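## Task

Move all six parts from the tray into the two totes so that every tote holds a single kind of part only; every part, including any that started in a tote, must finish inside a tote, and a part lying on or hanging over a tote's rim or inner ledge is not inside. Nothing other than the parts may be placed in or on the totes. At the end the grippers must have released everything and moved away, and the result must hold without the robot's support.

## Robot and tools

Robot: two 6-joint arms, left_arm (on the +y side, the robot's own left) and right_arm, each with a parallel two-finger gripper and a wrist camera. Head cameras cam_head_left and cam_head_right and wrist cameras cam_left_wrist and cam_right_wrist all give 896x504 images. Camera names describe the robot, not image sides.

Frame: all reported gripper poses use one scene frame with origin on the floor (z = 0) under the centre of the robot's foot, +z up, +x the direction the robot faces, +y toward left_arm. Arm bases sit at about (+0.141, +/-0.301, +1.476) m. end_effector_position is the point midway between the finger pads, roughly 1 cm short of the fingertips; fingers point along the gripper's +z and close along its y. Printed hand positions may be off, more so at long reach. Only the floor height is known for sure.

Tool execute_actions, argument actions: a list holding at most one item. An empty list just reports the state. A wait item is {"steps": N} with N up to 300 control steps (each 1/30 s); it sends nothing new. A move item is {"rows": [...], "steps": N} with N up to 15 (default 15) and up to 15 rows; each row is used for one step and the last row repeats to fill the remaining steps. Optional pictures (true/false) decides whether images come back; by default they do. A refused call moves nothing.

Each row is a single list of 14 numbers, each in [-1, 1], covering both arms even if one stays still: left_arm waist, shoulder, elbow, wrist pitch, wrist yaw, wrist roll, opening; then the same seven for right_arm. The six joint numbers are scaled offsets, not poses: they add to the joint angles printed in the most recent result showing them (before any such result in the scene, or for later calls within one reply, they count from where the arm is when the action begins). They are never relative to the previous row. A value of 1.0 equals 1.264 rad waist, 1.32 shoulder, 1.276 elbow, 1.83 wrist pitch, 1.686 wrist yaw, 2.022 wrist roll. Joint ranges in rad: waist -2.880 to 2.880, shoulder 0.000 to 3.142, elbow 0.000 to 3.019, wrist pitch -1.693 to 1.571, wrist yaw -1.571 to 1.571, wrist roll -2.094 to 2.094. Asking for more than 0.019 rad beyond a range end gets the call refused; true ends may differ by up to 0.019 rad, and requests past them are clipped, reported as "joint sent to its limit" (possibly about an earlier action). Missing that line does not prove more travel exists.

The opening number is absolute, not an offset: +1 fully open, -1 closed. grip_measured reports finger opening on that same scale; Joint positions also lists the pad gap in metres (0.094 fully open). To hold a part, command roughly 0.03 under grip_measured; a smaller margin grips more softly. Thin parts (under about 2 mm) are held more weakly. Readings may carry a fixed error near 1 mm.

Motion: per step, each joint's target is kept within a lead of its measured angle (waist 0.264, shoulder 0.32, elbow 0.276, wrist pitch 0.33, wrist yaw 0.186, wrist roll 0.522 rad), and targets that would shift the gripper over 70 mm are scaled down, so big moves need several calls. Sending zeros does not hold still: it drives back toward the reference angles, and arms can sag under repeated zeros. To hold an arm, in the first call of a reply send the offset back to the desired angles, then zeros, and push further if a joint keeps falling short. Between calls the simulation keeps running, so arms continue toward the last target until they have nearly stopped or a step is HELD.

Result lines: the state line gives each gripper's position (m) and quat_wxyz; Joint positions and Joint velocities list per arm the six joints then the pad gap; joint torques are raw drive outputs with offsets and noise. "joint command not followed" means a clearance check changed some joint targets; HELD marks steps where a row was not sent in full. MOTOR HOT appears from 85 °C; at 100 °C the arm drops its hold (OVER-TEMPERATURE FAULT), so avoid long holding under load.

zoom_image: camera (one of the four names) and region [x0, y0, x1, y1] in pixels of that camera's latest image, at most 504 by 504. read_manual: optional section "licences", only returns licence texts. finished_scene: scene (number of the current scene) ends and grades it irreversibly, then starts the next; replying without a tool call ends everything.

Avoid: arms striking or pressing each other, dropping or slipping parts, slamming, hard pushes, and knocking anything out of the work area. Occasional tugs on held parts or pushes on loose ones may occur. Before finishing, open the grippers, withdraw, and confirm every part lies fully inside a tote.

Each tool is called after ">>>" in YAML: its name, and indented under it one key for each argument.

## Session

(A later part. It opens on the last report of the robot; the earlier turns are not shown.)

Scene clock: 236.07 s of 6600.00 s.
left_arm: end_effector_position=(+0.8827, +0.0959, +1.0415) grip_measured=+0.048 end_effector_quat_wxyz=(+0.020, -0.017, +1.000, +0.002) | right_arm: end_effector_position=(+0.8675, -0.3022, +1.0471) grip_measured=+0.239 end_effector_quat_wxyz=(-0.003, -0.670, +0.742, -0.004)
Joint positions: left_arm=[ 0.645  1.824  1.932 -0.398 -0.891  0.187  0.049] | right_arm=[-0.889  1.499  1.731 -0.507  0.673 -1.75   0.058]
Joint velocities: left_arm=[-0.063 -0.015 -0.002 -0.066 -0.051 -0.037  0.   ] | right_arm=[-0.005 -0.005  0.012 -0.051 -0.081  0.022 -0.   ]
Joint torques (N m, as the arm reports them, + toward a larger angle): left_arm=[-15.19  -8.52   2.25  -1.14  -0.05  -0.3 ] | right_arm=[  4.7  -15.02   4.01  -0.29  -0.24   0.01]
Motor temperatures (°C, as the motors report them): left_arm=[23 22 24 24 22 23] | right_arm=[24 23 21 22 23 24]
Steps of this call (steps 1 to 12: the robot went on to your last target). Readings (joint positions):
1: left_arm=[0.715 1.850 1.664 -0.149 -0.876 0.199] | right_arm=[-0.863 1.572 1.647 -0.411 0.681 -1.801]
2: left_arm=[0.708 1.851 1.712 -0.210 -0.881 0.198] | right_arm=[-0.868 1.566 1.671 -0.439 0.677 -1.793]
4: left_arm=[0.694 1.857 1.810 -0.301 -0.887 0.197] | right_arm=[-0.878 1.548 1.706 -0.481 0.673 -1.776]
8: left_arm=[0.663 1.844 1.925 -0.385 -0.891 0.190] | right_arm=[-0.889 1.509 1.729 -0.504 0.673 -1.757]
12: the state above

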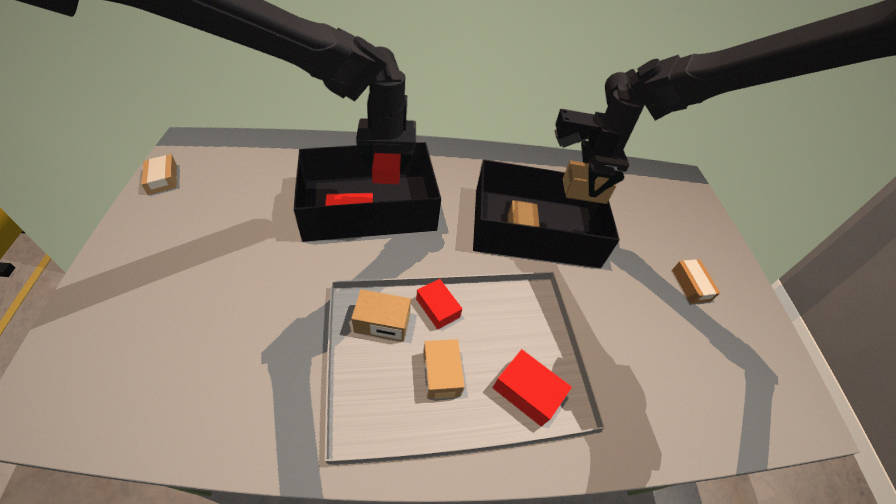

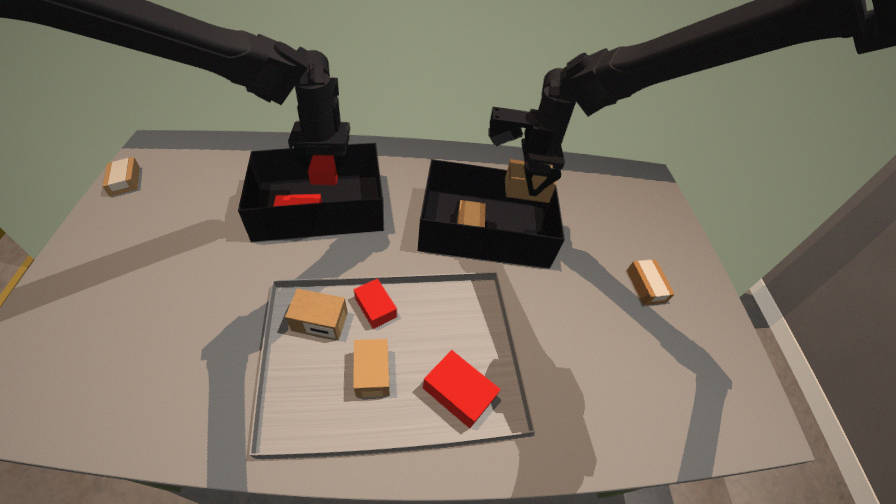

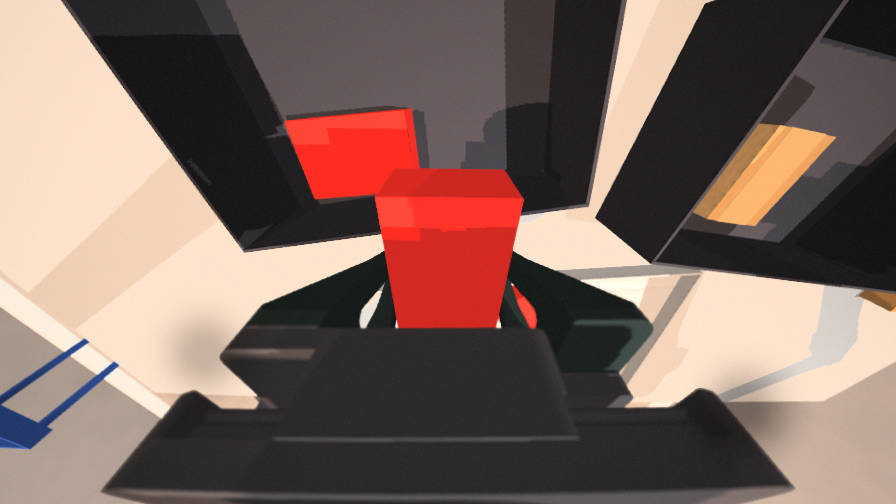

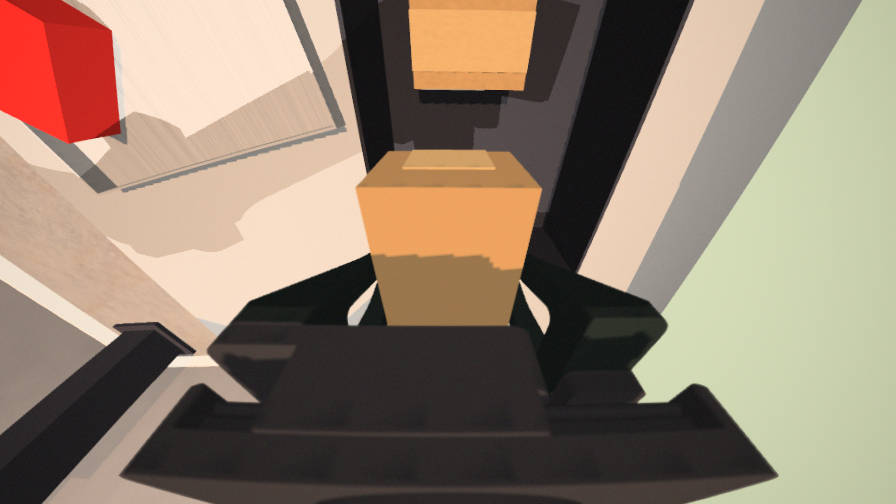

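>>> execute_actions:
  actions: []

Scene clock: 246.23 s of 6600.00 s.
left_arm: end_effector_position=(+0.8626, +0.0777, +1.0305) grip_measured=+0.048 end_effector_quat_wxyz=(+0.005, +0.001, +1.000, -0.001) | right_arm: end_effector_position=(+0.8661, -0.3014, +1.0469) grip_measured=+0.239 end_effector_quat_wxyz=(-0.004, -0.670, +0.742, -0.002)
Joint positions: left_arm=[ 0.644  1.855  1.925 -0.409 -0.892  0.185  0.049] | right_arm=[-0.889  1.499  1.731 -0.514  0.671 -1.745  0.058]
Joint velocities: left_arm=[ 0.005  0.005 -0.007  0.017  0.022  0.022 -0.001] | right_arm=[ 0.005 -0.005 -0.012  0.012  0.022  0.051  0.001]
Joint torques (N m, as the arm reports them, + toward a larger angle): left_arm=[-15.68 -10.46   2.6   -0.93  -0.02  -0.3 ] | right_arm=[  4.62 -15.09   3.88  -0.03  -0.23  -0.01]
Motor temperatures (°C, as the motors report them): left_arm=[24 23 23 24 22 23] | right_arm=[23 24 21 22 23 24]
Steps of this call (steps 1 to 30: the robot went on to your last target; steps 31 to 90: nothing new was sent; then 7.17 s passed at rest). Readings (joint positions):
1: left_arm=[0.644 1.824 1.932 -0.400 -0.891 0.186] | right_arm=[-0.889 1.499 1.731 -0.509 0.672 -1.749]
2: left_arm=[0.644 1.826 1.932 -0.402 -0.892 0.186] | right_arm=[-0.889 1.499 1.731 -0.512 0.672 -1.748]
4: left_arm=[0.644 1.833 1.932 -0.405 -0.892 0.186] | right_arm=[-0.889 1.499 1.731 -0.514 0.671 -1.747]
8: left_arm=[0.644 1.847 1.928 -0.407 -0.892 0.186] | right_arm=[-0.889 1.499 1.731 -0.514 0.671 -1.746]
90: the state above
All arms were judged still, so your last target was given up. Only a new action makes them travel on or press farther. Fingers that are still opening or closing keep moving.

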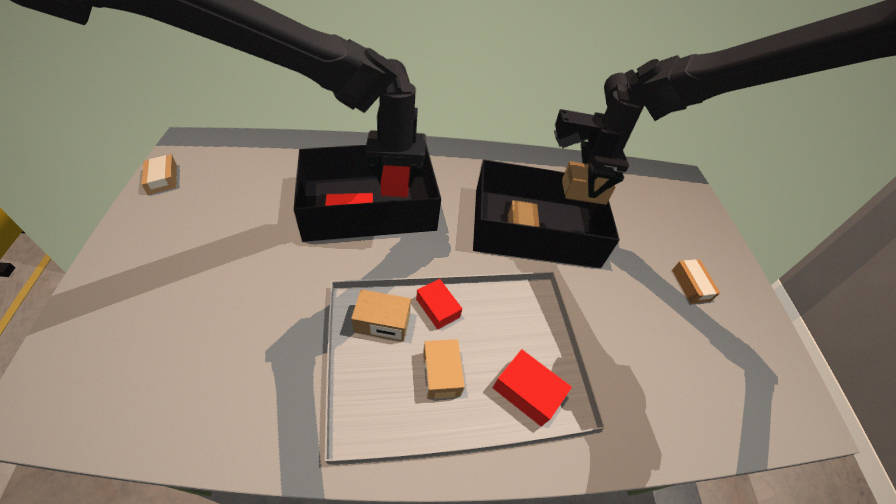

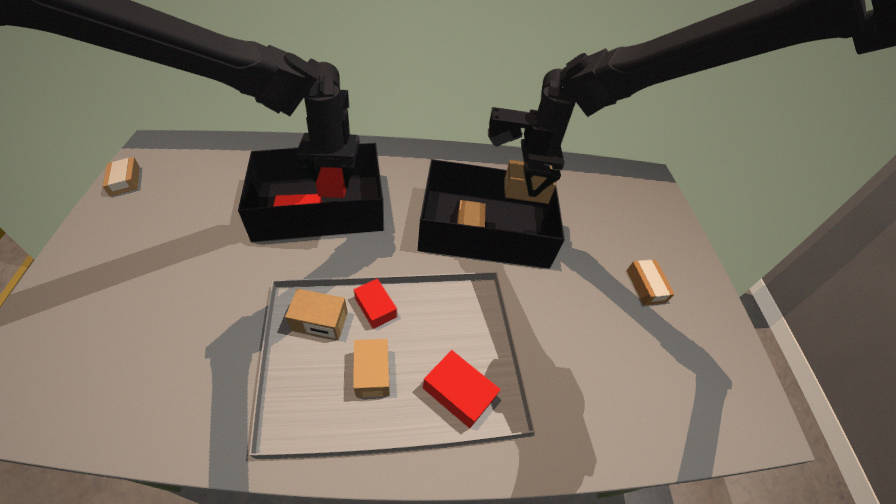

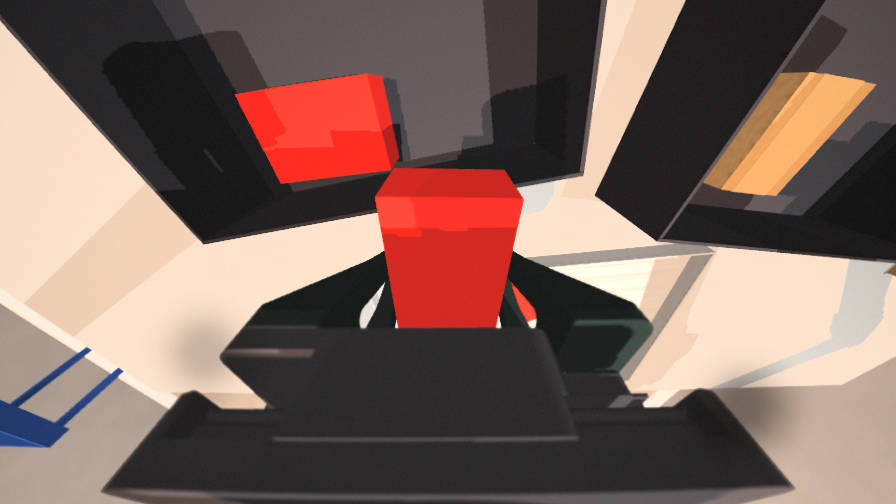

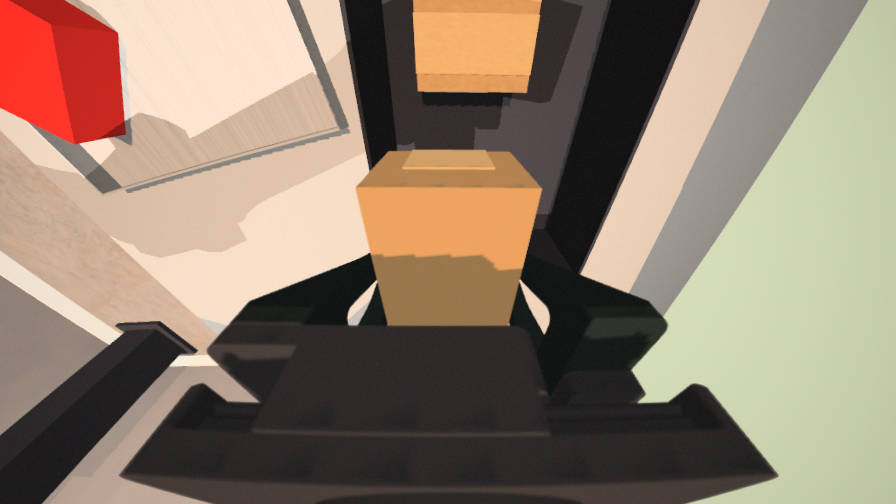

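>>> zoom_image:
  camera: "cam_left_wrist"
  region: [180, 0, 680, 260]

>>> zoom_image:
  camera: "cam_head_left"
  region: [270, 120, 650, 290]

Region (180, 0, 680, 260) of cam_left_wrist's 896x504 image, scaled by 1.008, with more detail than that image has; it fills the top 262 rows of this view, and the rest is white.

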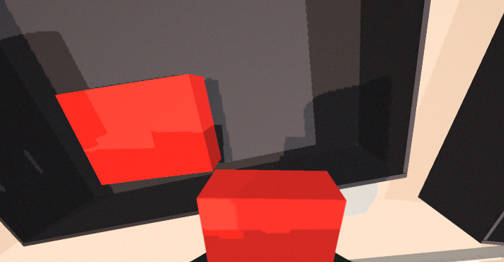

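Region (270, 120, 650, 290) of cam_head_left's 896x504 image, scaled by 1.326, with more detail than that image has; it fills the top 225 rows of this view, and the rest is white.

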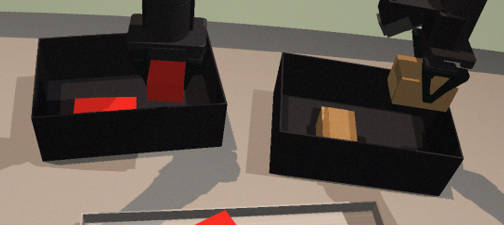

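>>> zoom_image:
  camera: "cam_right_wrist"
  region: [280, 0, 780, 300]

Region (280, 0, 780, 300) of cam_right_wrist's 896x504 image, scaled by 1.008, with more detail than that image has; it fills the top 302 rows of this view, and the rest is white.

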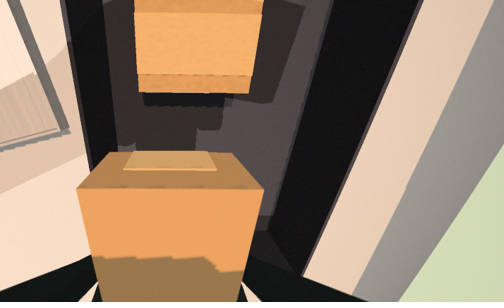

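>>> execute_actions:
  actions:
    - {"rows": [[0.014,-0.011,0.003,-0.008,0.008,-0.006,0.01,-0.002,0.005,0.008,-0.002,-0.001,0.078,0.2],[0.027,-0.022,0.006,-0.016,0.017,-0.012,0.01,-0.003,0.010,0.017,-0.004,-0.002,0.156,0.2],[0.041,-0.033,0.009,-0.024,0.025,-0.018,0.01,-0.005,0.015,0.025,-0.006,-0.002,0.234,0.2],[0.055,-0.044,0.012,-0.032,0.034,-0.024,0.01,-0.006,0.020,0.033,-0.008,-0.003,0.312,0.2],[0.068,-0.055,0.016,-0.040,0.042,-0.030,0.01,-0.008,0.025,0.042,-0.010,-0.004,0.390,0.2],[0.082,-0.066,0.019,-0.049,0.050,-0.037,0.01,-0.010,0.030,0.050,-0.012,-0.005,0.467,0.2],[0.096,-0.077,0.022,-0.057,0.059,-0.043,0.01,-0.011,0.035,0.058,-0.014,-0.006,0.545,0.2],[0.110,-0.088,0.025,-0.065,0.067,-0.049,0.01,-0.013,0.040,0.066,-0.016,-0.006,0.623,0.2],[0.123,-0.099,0.028,-0.073,0.076,-0.055,0.01,-0.014,0.045,0.075,-0.018,-0.007,0.701,0.2],[0.137,-0.110,0.031,-0.081,0.084,-0.061,0.01,-0.016,0.050,0.083,-0.020,-0.008,0.779,0.2]], "steps": 15}

>>> execute_actions:
  actions:
    - {"steps": 12}

Scene clock: 364.23 s of 6600.00 s.
left_arm: end_effector_position=(+0.8688, +0.1890, +0.9977) grip_measured=+0.048 end_effector_quat_wxyz=(-0.021, -0.050, +0.999, -0.001) | right_arm: end_effector_position=(+0.8782, -0.2937, +1.0331) grip_measured=+0.239 end_effector_quat_wxyz=(-0.002, -0.097, +0.995, +0.000)
Joint positions: left_arm=[ 0.799  1.755  1.929 -0.531 -0.755  0.105  0.049] | right_arm=[-0.891  1.554  1.808 -0.539  0.662 -0.47   0.058]
Joint velocities: left_arm=[ 0.396 -0.298  0.09  -0.164 -0.022 -0.139 -0.001] | right_arm=[-0.005  0.015  0.002 -0.037  0.022  2.015  0.001]
Joint torques (N m, as the arm reports them, + toward a larger angle): left_arm=[-11.92 -14.13   5.68  -0.93   0.19  -0.28] | right_arm=[  4.23 -15.42   5.5   -0.05  -0.18  -0.07]
Motor temperatures (°C, as the motors report them): left_arm=[26 24 23 24 21 23] | right_arm=[23 25 21 22 23 24]
Steps of this call (steps 1 to 90: nothing new was sent; then 114.50 s passed at rest; steps 91 to 105: all 15 steps of this action). Readings (joint positions):
91: left_arm=[0.644 1.855 1.925 -0.409 -0.887 0.185] | right_arm=[-0.889 1.499 1.731 -0.514 0.671 -1.723]
92: left_arm=[0.646 1.854 1.925 -0.411 -0.876 0.184] | right_arm=[-0.889 1.499 1.731 -0.514 0.671 -1.674]
94: left_arm=[0.652 1.850 1.925 -0.428 -0.847 0.176] | right_arm=[-0.889 1.501 1.733 -0.515 0.671 -1.515]
98: left_arm=[0.693 1.827 1.925 -0.470 -0.800 0.153] | right_arm=[-0.889 1.522 1.767 -0.527 0.667 -1.124]
105: the state above

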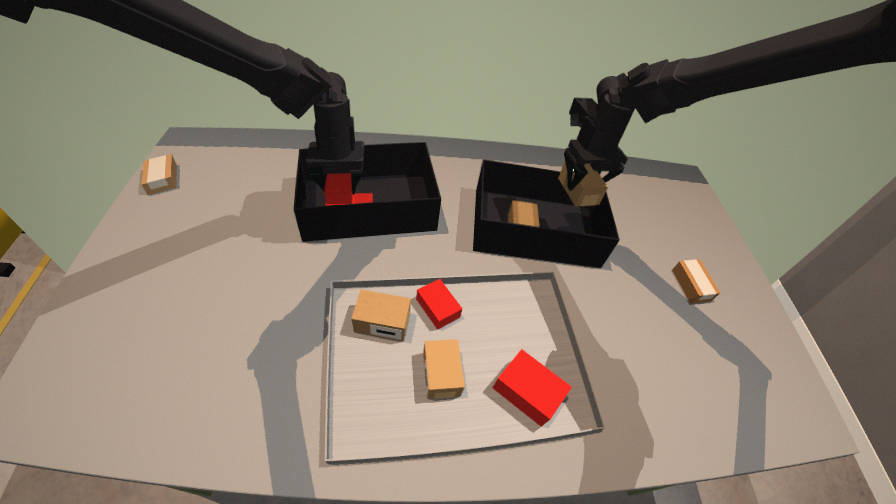

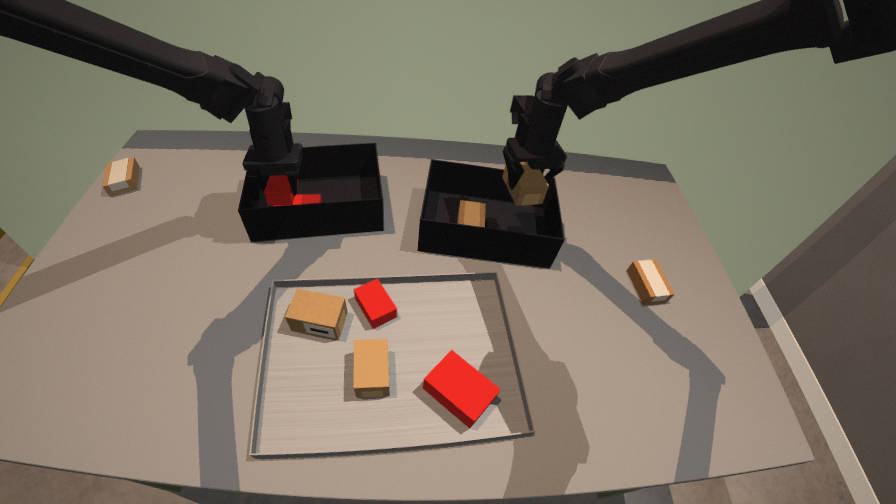

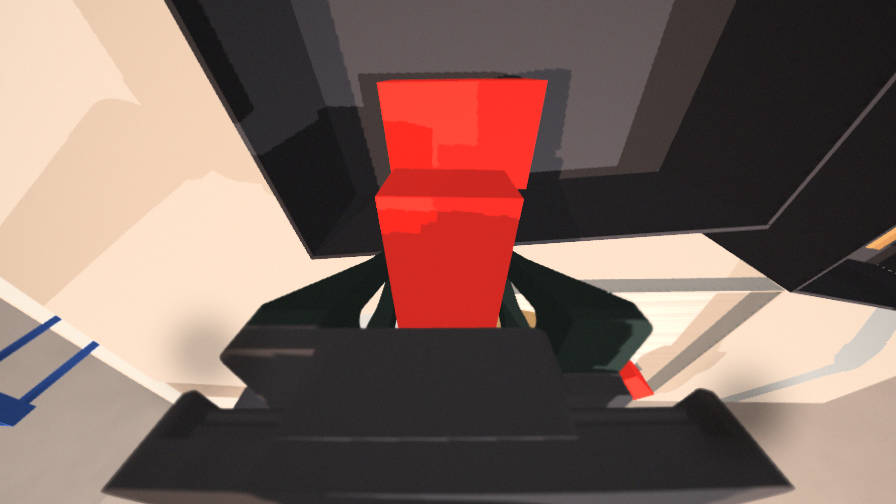

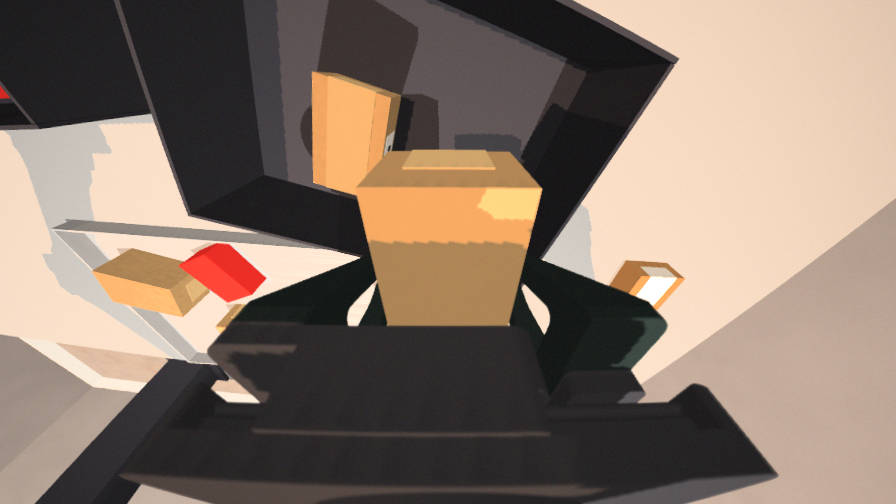

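Scene clock: 364.63 s of 6600.00 s.
left_arm: end_effector_position=(+0.8952, +0.2351, +1.0101) grip_measured=+0.048 end_effector_quat_wxyz=(-0.002, -0.088, +0.996, +0.015) | right_arm: end_effector_position=(+0.8770, -0.2935, +1.0320) grip_measured=+0.239 end_effector_quat_wxyz=(-0.004, +0.038, +0.999, -0.000)
Joint positions: left_arm=[ 0.827  1.706  1.953 -0.539 -0.752  0.079  0.049] | right_arm=[-0.892  1.556  1.808 -0.541  0.662 -0.197  0.058]
Joint velocities: left_arm=[ 0.005  0.024 -0.002 -0.002  0.037  0.022  0.002] | right_arm=[-0.005  0.005 -0.007  0.017 -0.007  0.139 -0.001]
Joint torques (N m, as the arm reports them, + toward a larger angle): left_arm=[-11.44 -12.85   4.67  -0.89   0.07  -0.28] | right_arm=[  4.62 -14.37   5.78   0.08  -0.15   0.  ]
Motor temperatures (°C, as the motors report them): left_arm=[26 24 23 24 21 23] | right_arm=[23 25 21 22 23 24]
Steps of this call (steps 1 to 12: the robot went on to your last target). Readings (joint positions):
1: left_arm=[0.810 1.745 1.932 -0.535 -0.755 0.100] | right_arm=[-0.891 1.555 1.808 -0.539 0.662 -0.411]
2: left_arm=[0.819 1.736 1.937 -0.537 -0.755 0.095] | right_arm=[-0.892 1.555 1.808 -0.540 0.662 -0.364]
4: left_arm=[0.827 1.721 1.945 -0.537 -0.755 0.088] | right_arm=[-0.892 1.556 1.808 -0.541 0.662 -0.296]
8: left_arm=[0.827 1.705 1.953 -0.537 -0.753 0.081] | right_arm=[-0.892 1.556 1.808 -0.541 0.662 -0.226]
12: the state above

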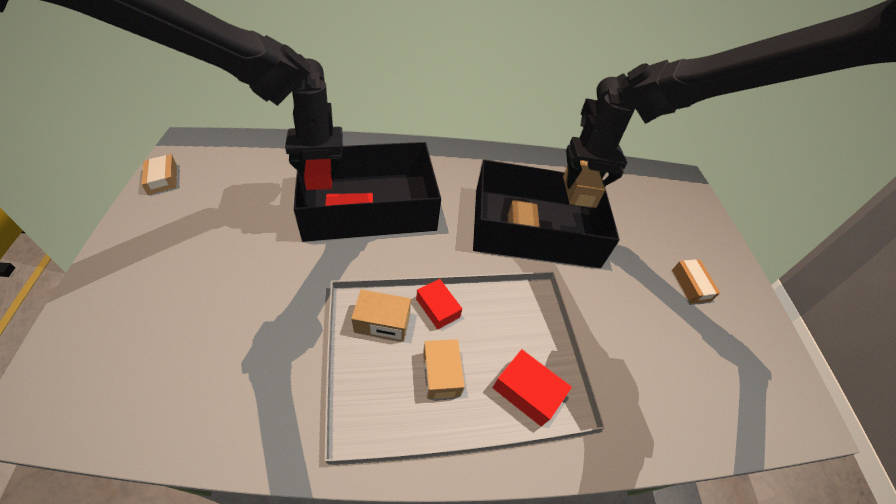

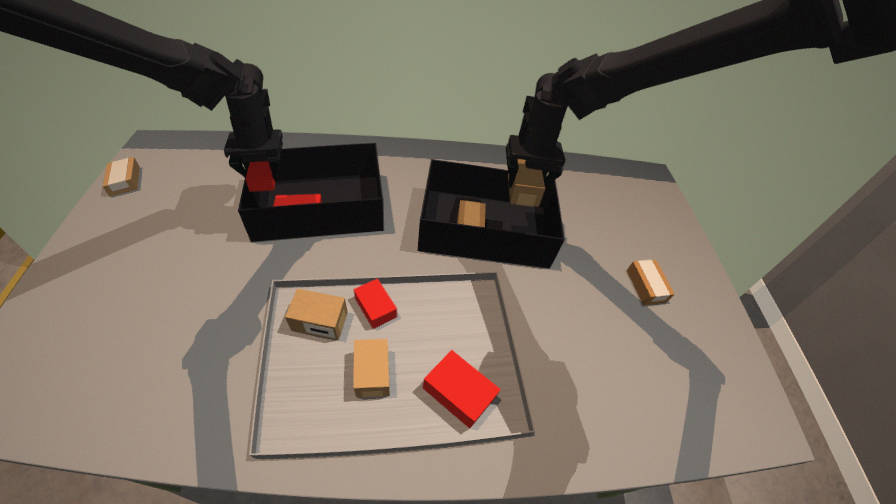

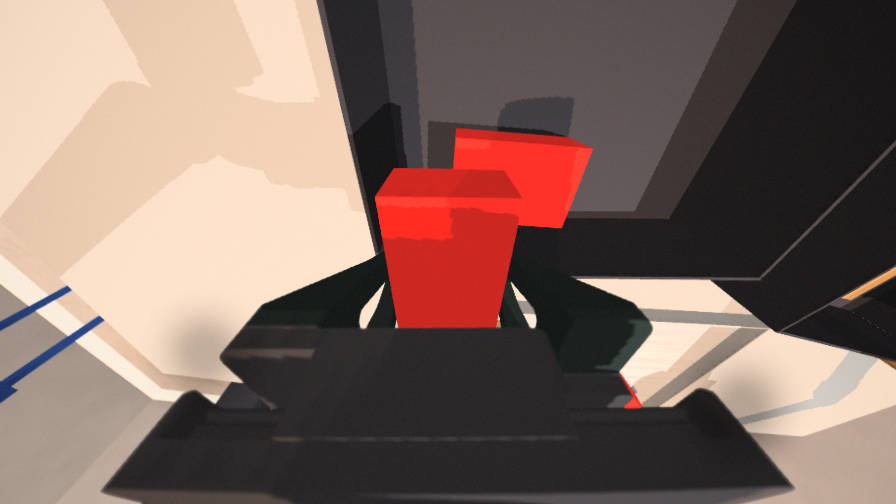

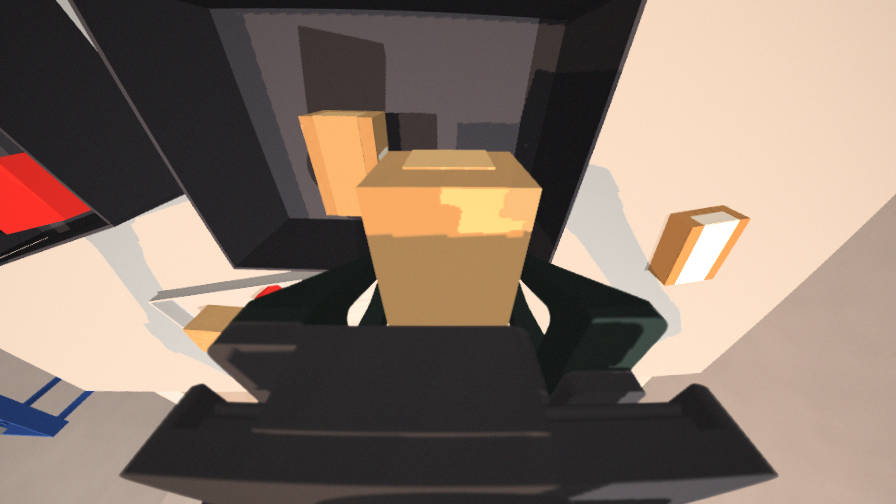

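>>> execute_actions:
  actions:
    - {"rows": [[0,0.014,0.021,-0.004,0.002,0.008,0.01,-0.012,0.008,0.011,0,-0.005,0,0.2],[0,0.029,0.042,-0.009,0.004,0.015,0.01,-0.017,0.015,0.021,0,-0.009,0,0.2],[0,0.043,0.063,-0.013,0.007,0.023,0.01,-0.022,0.023,0.032,-0.001,-0.014,0,0.2],[0,0.058,0.084,-0.018,0.009,0.030,0.01,-0.027,0.031,0.042,-0.001,-0.018,0,0.2],[0,0.072,0.105,-0.022,0.011,0.038,0.01,-0.033,0.039,0.053,-0.002,-0.023,0,0.2],[0,0.086,0.126,-0.027,0.013,0.046,0.01,-0.038,0.046,0.063,-0.002,-0.028,0,0.2],[0,0.101,0.147,-0.031,0.016,0.053,0.01,-0.043,0.054,0.074,-0.003,-0.032,0,0.2],[0,0.115,0.168,-0.036,0.018,0.061,0.01,-0.049,0.062,0.085,-0.003,-0.037,0,0.2]], "steps": 15}

>>> execute_actions:
  actions:
    - {"steps": 8}

Scene clock: 390.10 s of 6600.00 s.
left_arm: end_effector_position=(+0.9052, +0.1944, +0.9680) grip_measured=+0.048 end_effector_quat_wxyz=(-0.007, -0.033, +0.999, -0.001) | right_arm: end_effector_position=(+0.8778, -0.3005, +0.9913) grip_measured=+0.239 end_effector_quat_wxyz=(-0.006, +0.049, +0.999, +0.002)
Joint positions: left_arm=[ 0.827  1.868  2.144 -0.588 -0.724  0.176  0.049] | right_arm=[-0.947  1.632  1.889 -0.541  0.606 -0.189  0.058]
Joint velocities: left_arm=[-0.005  0.112  0.007 -0.037  0.037  0.081  0.   ] | right_arm=[-0.015  0.044  0.012  0.002 -0.007 -0.051  0.   ]
Joint torques (N m, as the arm reports them, + toward a larger angle): left_arm=[-12.02 -14.44   5.81  -0.81   0.11   0.05] | right_arm=[  5.51 -15.62   5.39   0.15  -0.2   -0.15]
Motor temperatures (°C, as the motors report them): left_arm=[25 25 24 24 21 23] | right_arm=[23 26 22 22 23 24]
Steps of this call (steps 1 to 30: the robot went on to your last target; steps 31 to 90: nothing new was sent; then 21.97 s passed at rest; steps 91 to 105: all 15 steps of this action). Readings (joint positions):
91: left_arm=[0.827 1.708 1.953 -0.540 -0.752 0.078] | right_arm=[-0.892 1.556 1.808 -0.541 0.661 -0.179]
92: left_arm=[0.827 1.711 1.957 -0.540 -0.751 0.080] | right_arm=[-0.892 1.556 1.808 -0.541 0.657 -0.181]
94: left_arm=[0.827 1.731 1.990 -0.546 -0.744 0.092] | right_arm=[-0.895 1.560 1.814 -0.541 0.643 -0.184]
98: left_arm=[0.827 1.804 2.103 -0.569 -0.728 0.134] | right_arm=[-0.915 1.596 1.865 -0.541 0.612 -0.187]
105: the state above

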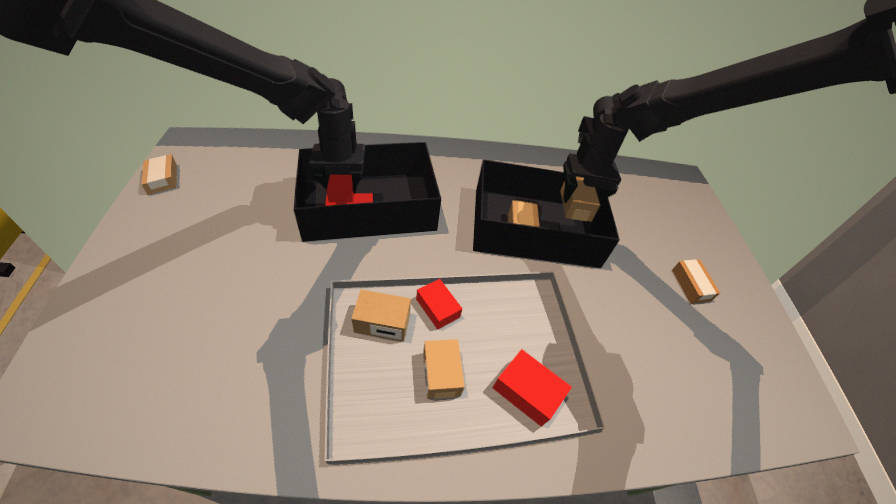

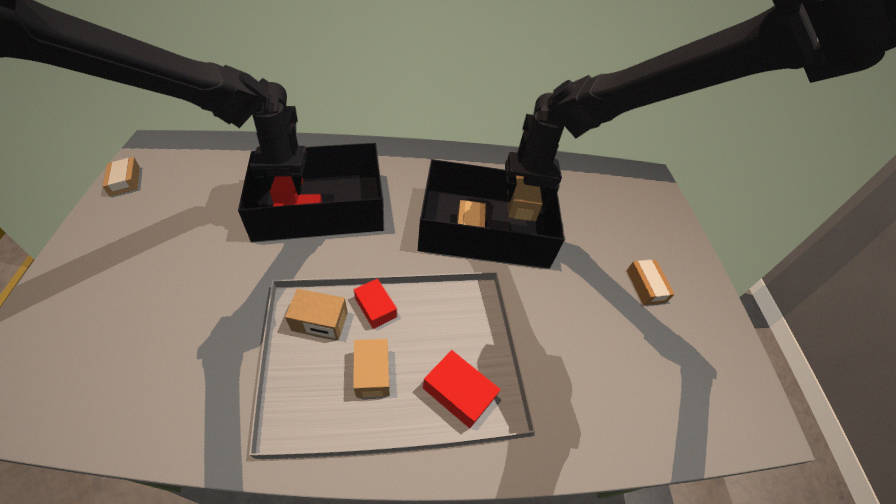

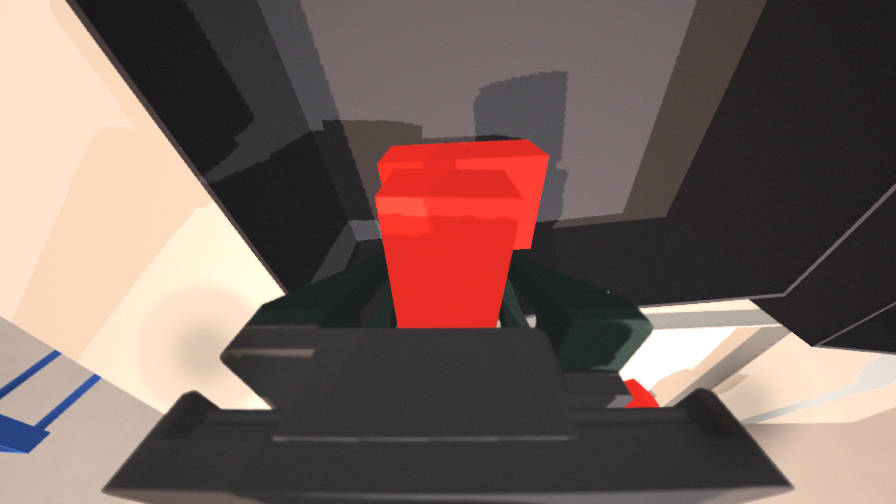

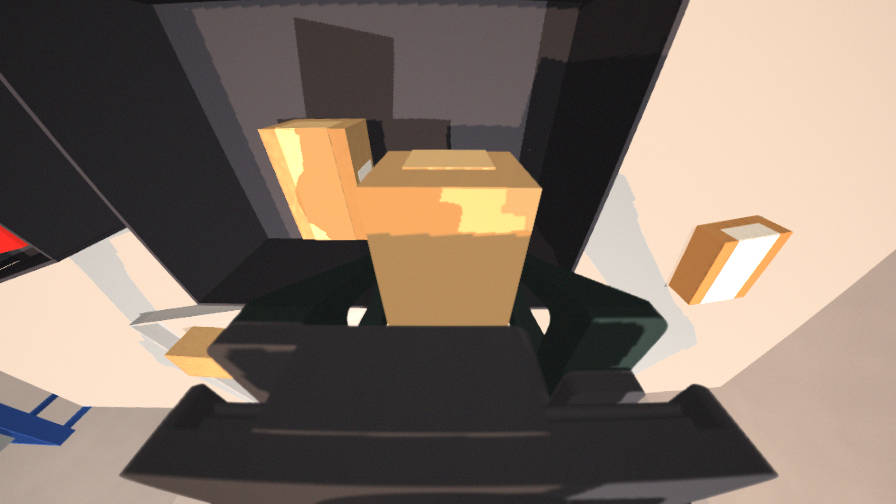

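Scene clock: 390.37 s of 6600.00 s.
left_arm: end_effector_position=(+0.9025, +0.1917, +0.9658) grip_measured=+0.048 end_effector_quat_wxyz=(-0.009, -0.027, +1.000, -0.001) | right_arm: end_effector_position=(+0.8774, -0.2998, +0.9908) grip_measured=+0.239 end_effector_quat_wxyz=(-0.007, +0.049, +0.999, +0.003)
Joint positions: left_arm=[ 0.827  1.873  2.144 -0.589 -0.724  0.185  0.049] | right_arm=[-0.947  1.633  1.889 -0.541  0.604 -0.19   0.058]
Joint velocities: left_arm=[ 0.015  0.005  0.007  0.012  0.037  0.051 -0.001] | right_arm=[-0.024  0.005  0.017  0.017  0.022 -0.037 -0.002]
Joint torques (N m, as the arm reports them, + toward a larger angle): left_arm=[-12.11 -14.1    5.72  -0.95   0.09   0.04] | right_arm=[  6.21 -16.13   5.38   0.16  -0.13  -0.16]
Motor temperatures (°C, as the motors report them): left_arm=[25 25 24 24 21 23] | right_arm=[23 26 22 22 23 24]
Steps of this call (steps 1 to 8: the robot went on to your last target). Readings (joint positions):
1: left_arm=[0.827 1.871 2.144 -0.589 -0.724 0.178] | right_arm=[-0.947 1.633 1.889 -0.541 0.606 -0.189]
2: left_arm=[0.827 1.873 2.144 -0.589 -0.724 0.180] | right_arm=[-0.947 1.633 1.889 -0.541 0.605 -0.189]
4: left_arm=[0.827 1.874 2.144 -0.589 -0.724 0.183] | right_arm=[-0.947 1.633 1.889 -0.541 0.604 -0.189]
8: the state above

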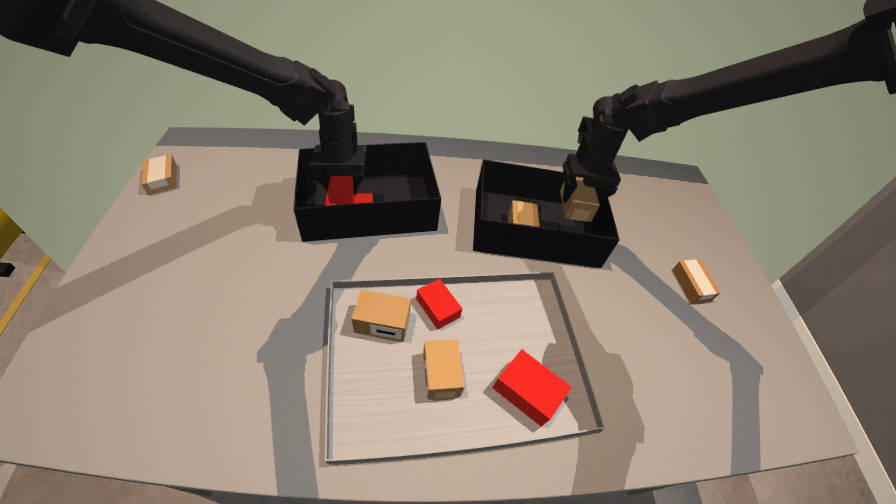

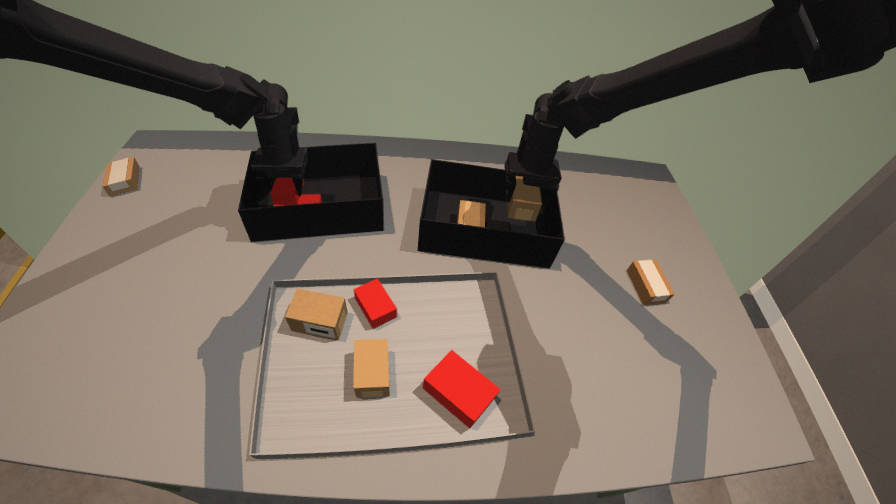

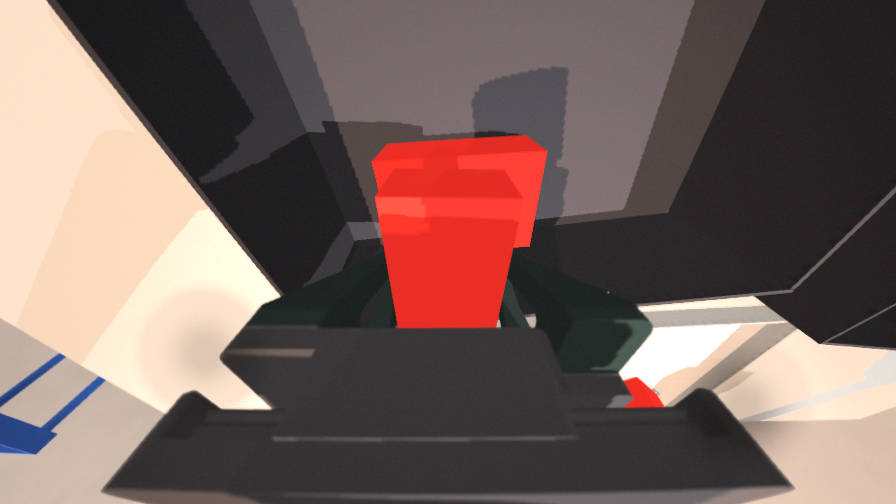

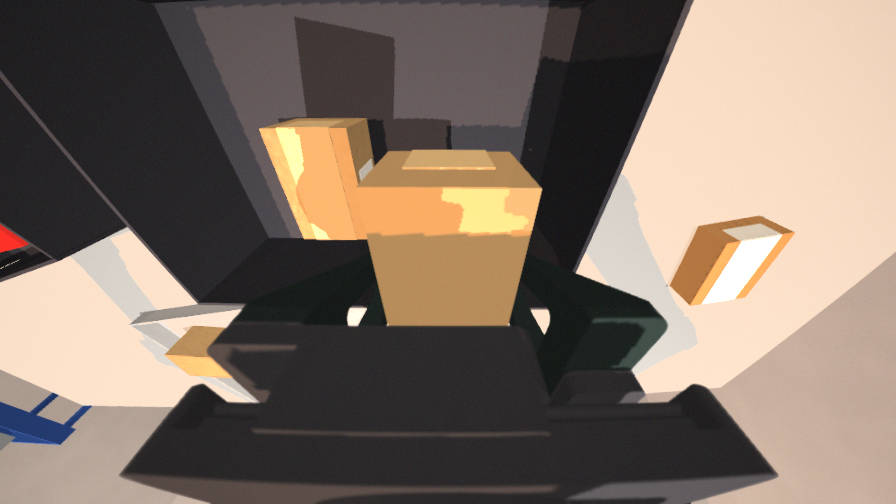

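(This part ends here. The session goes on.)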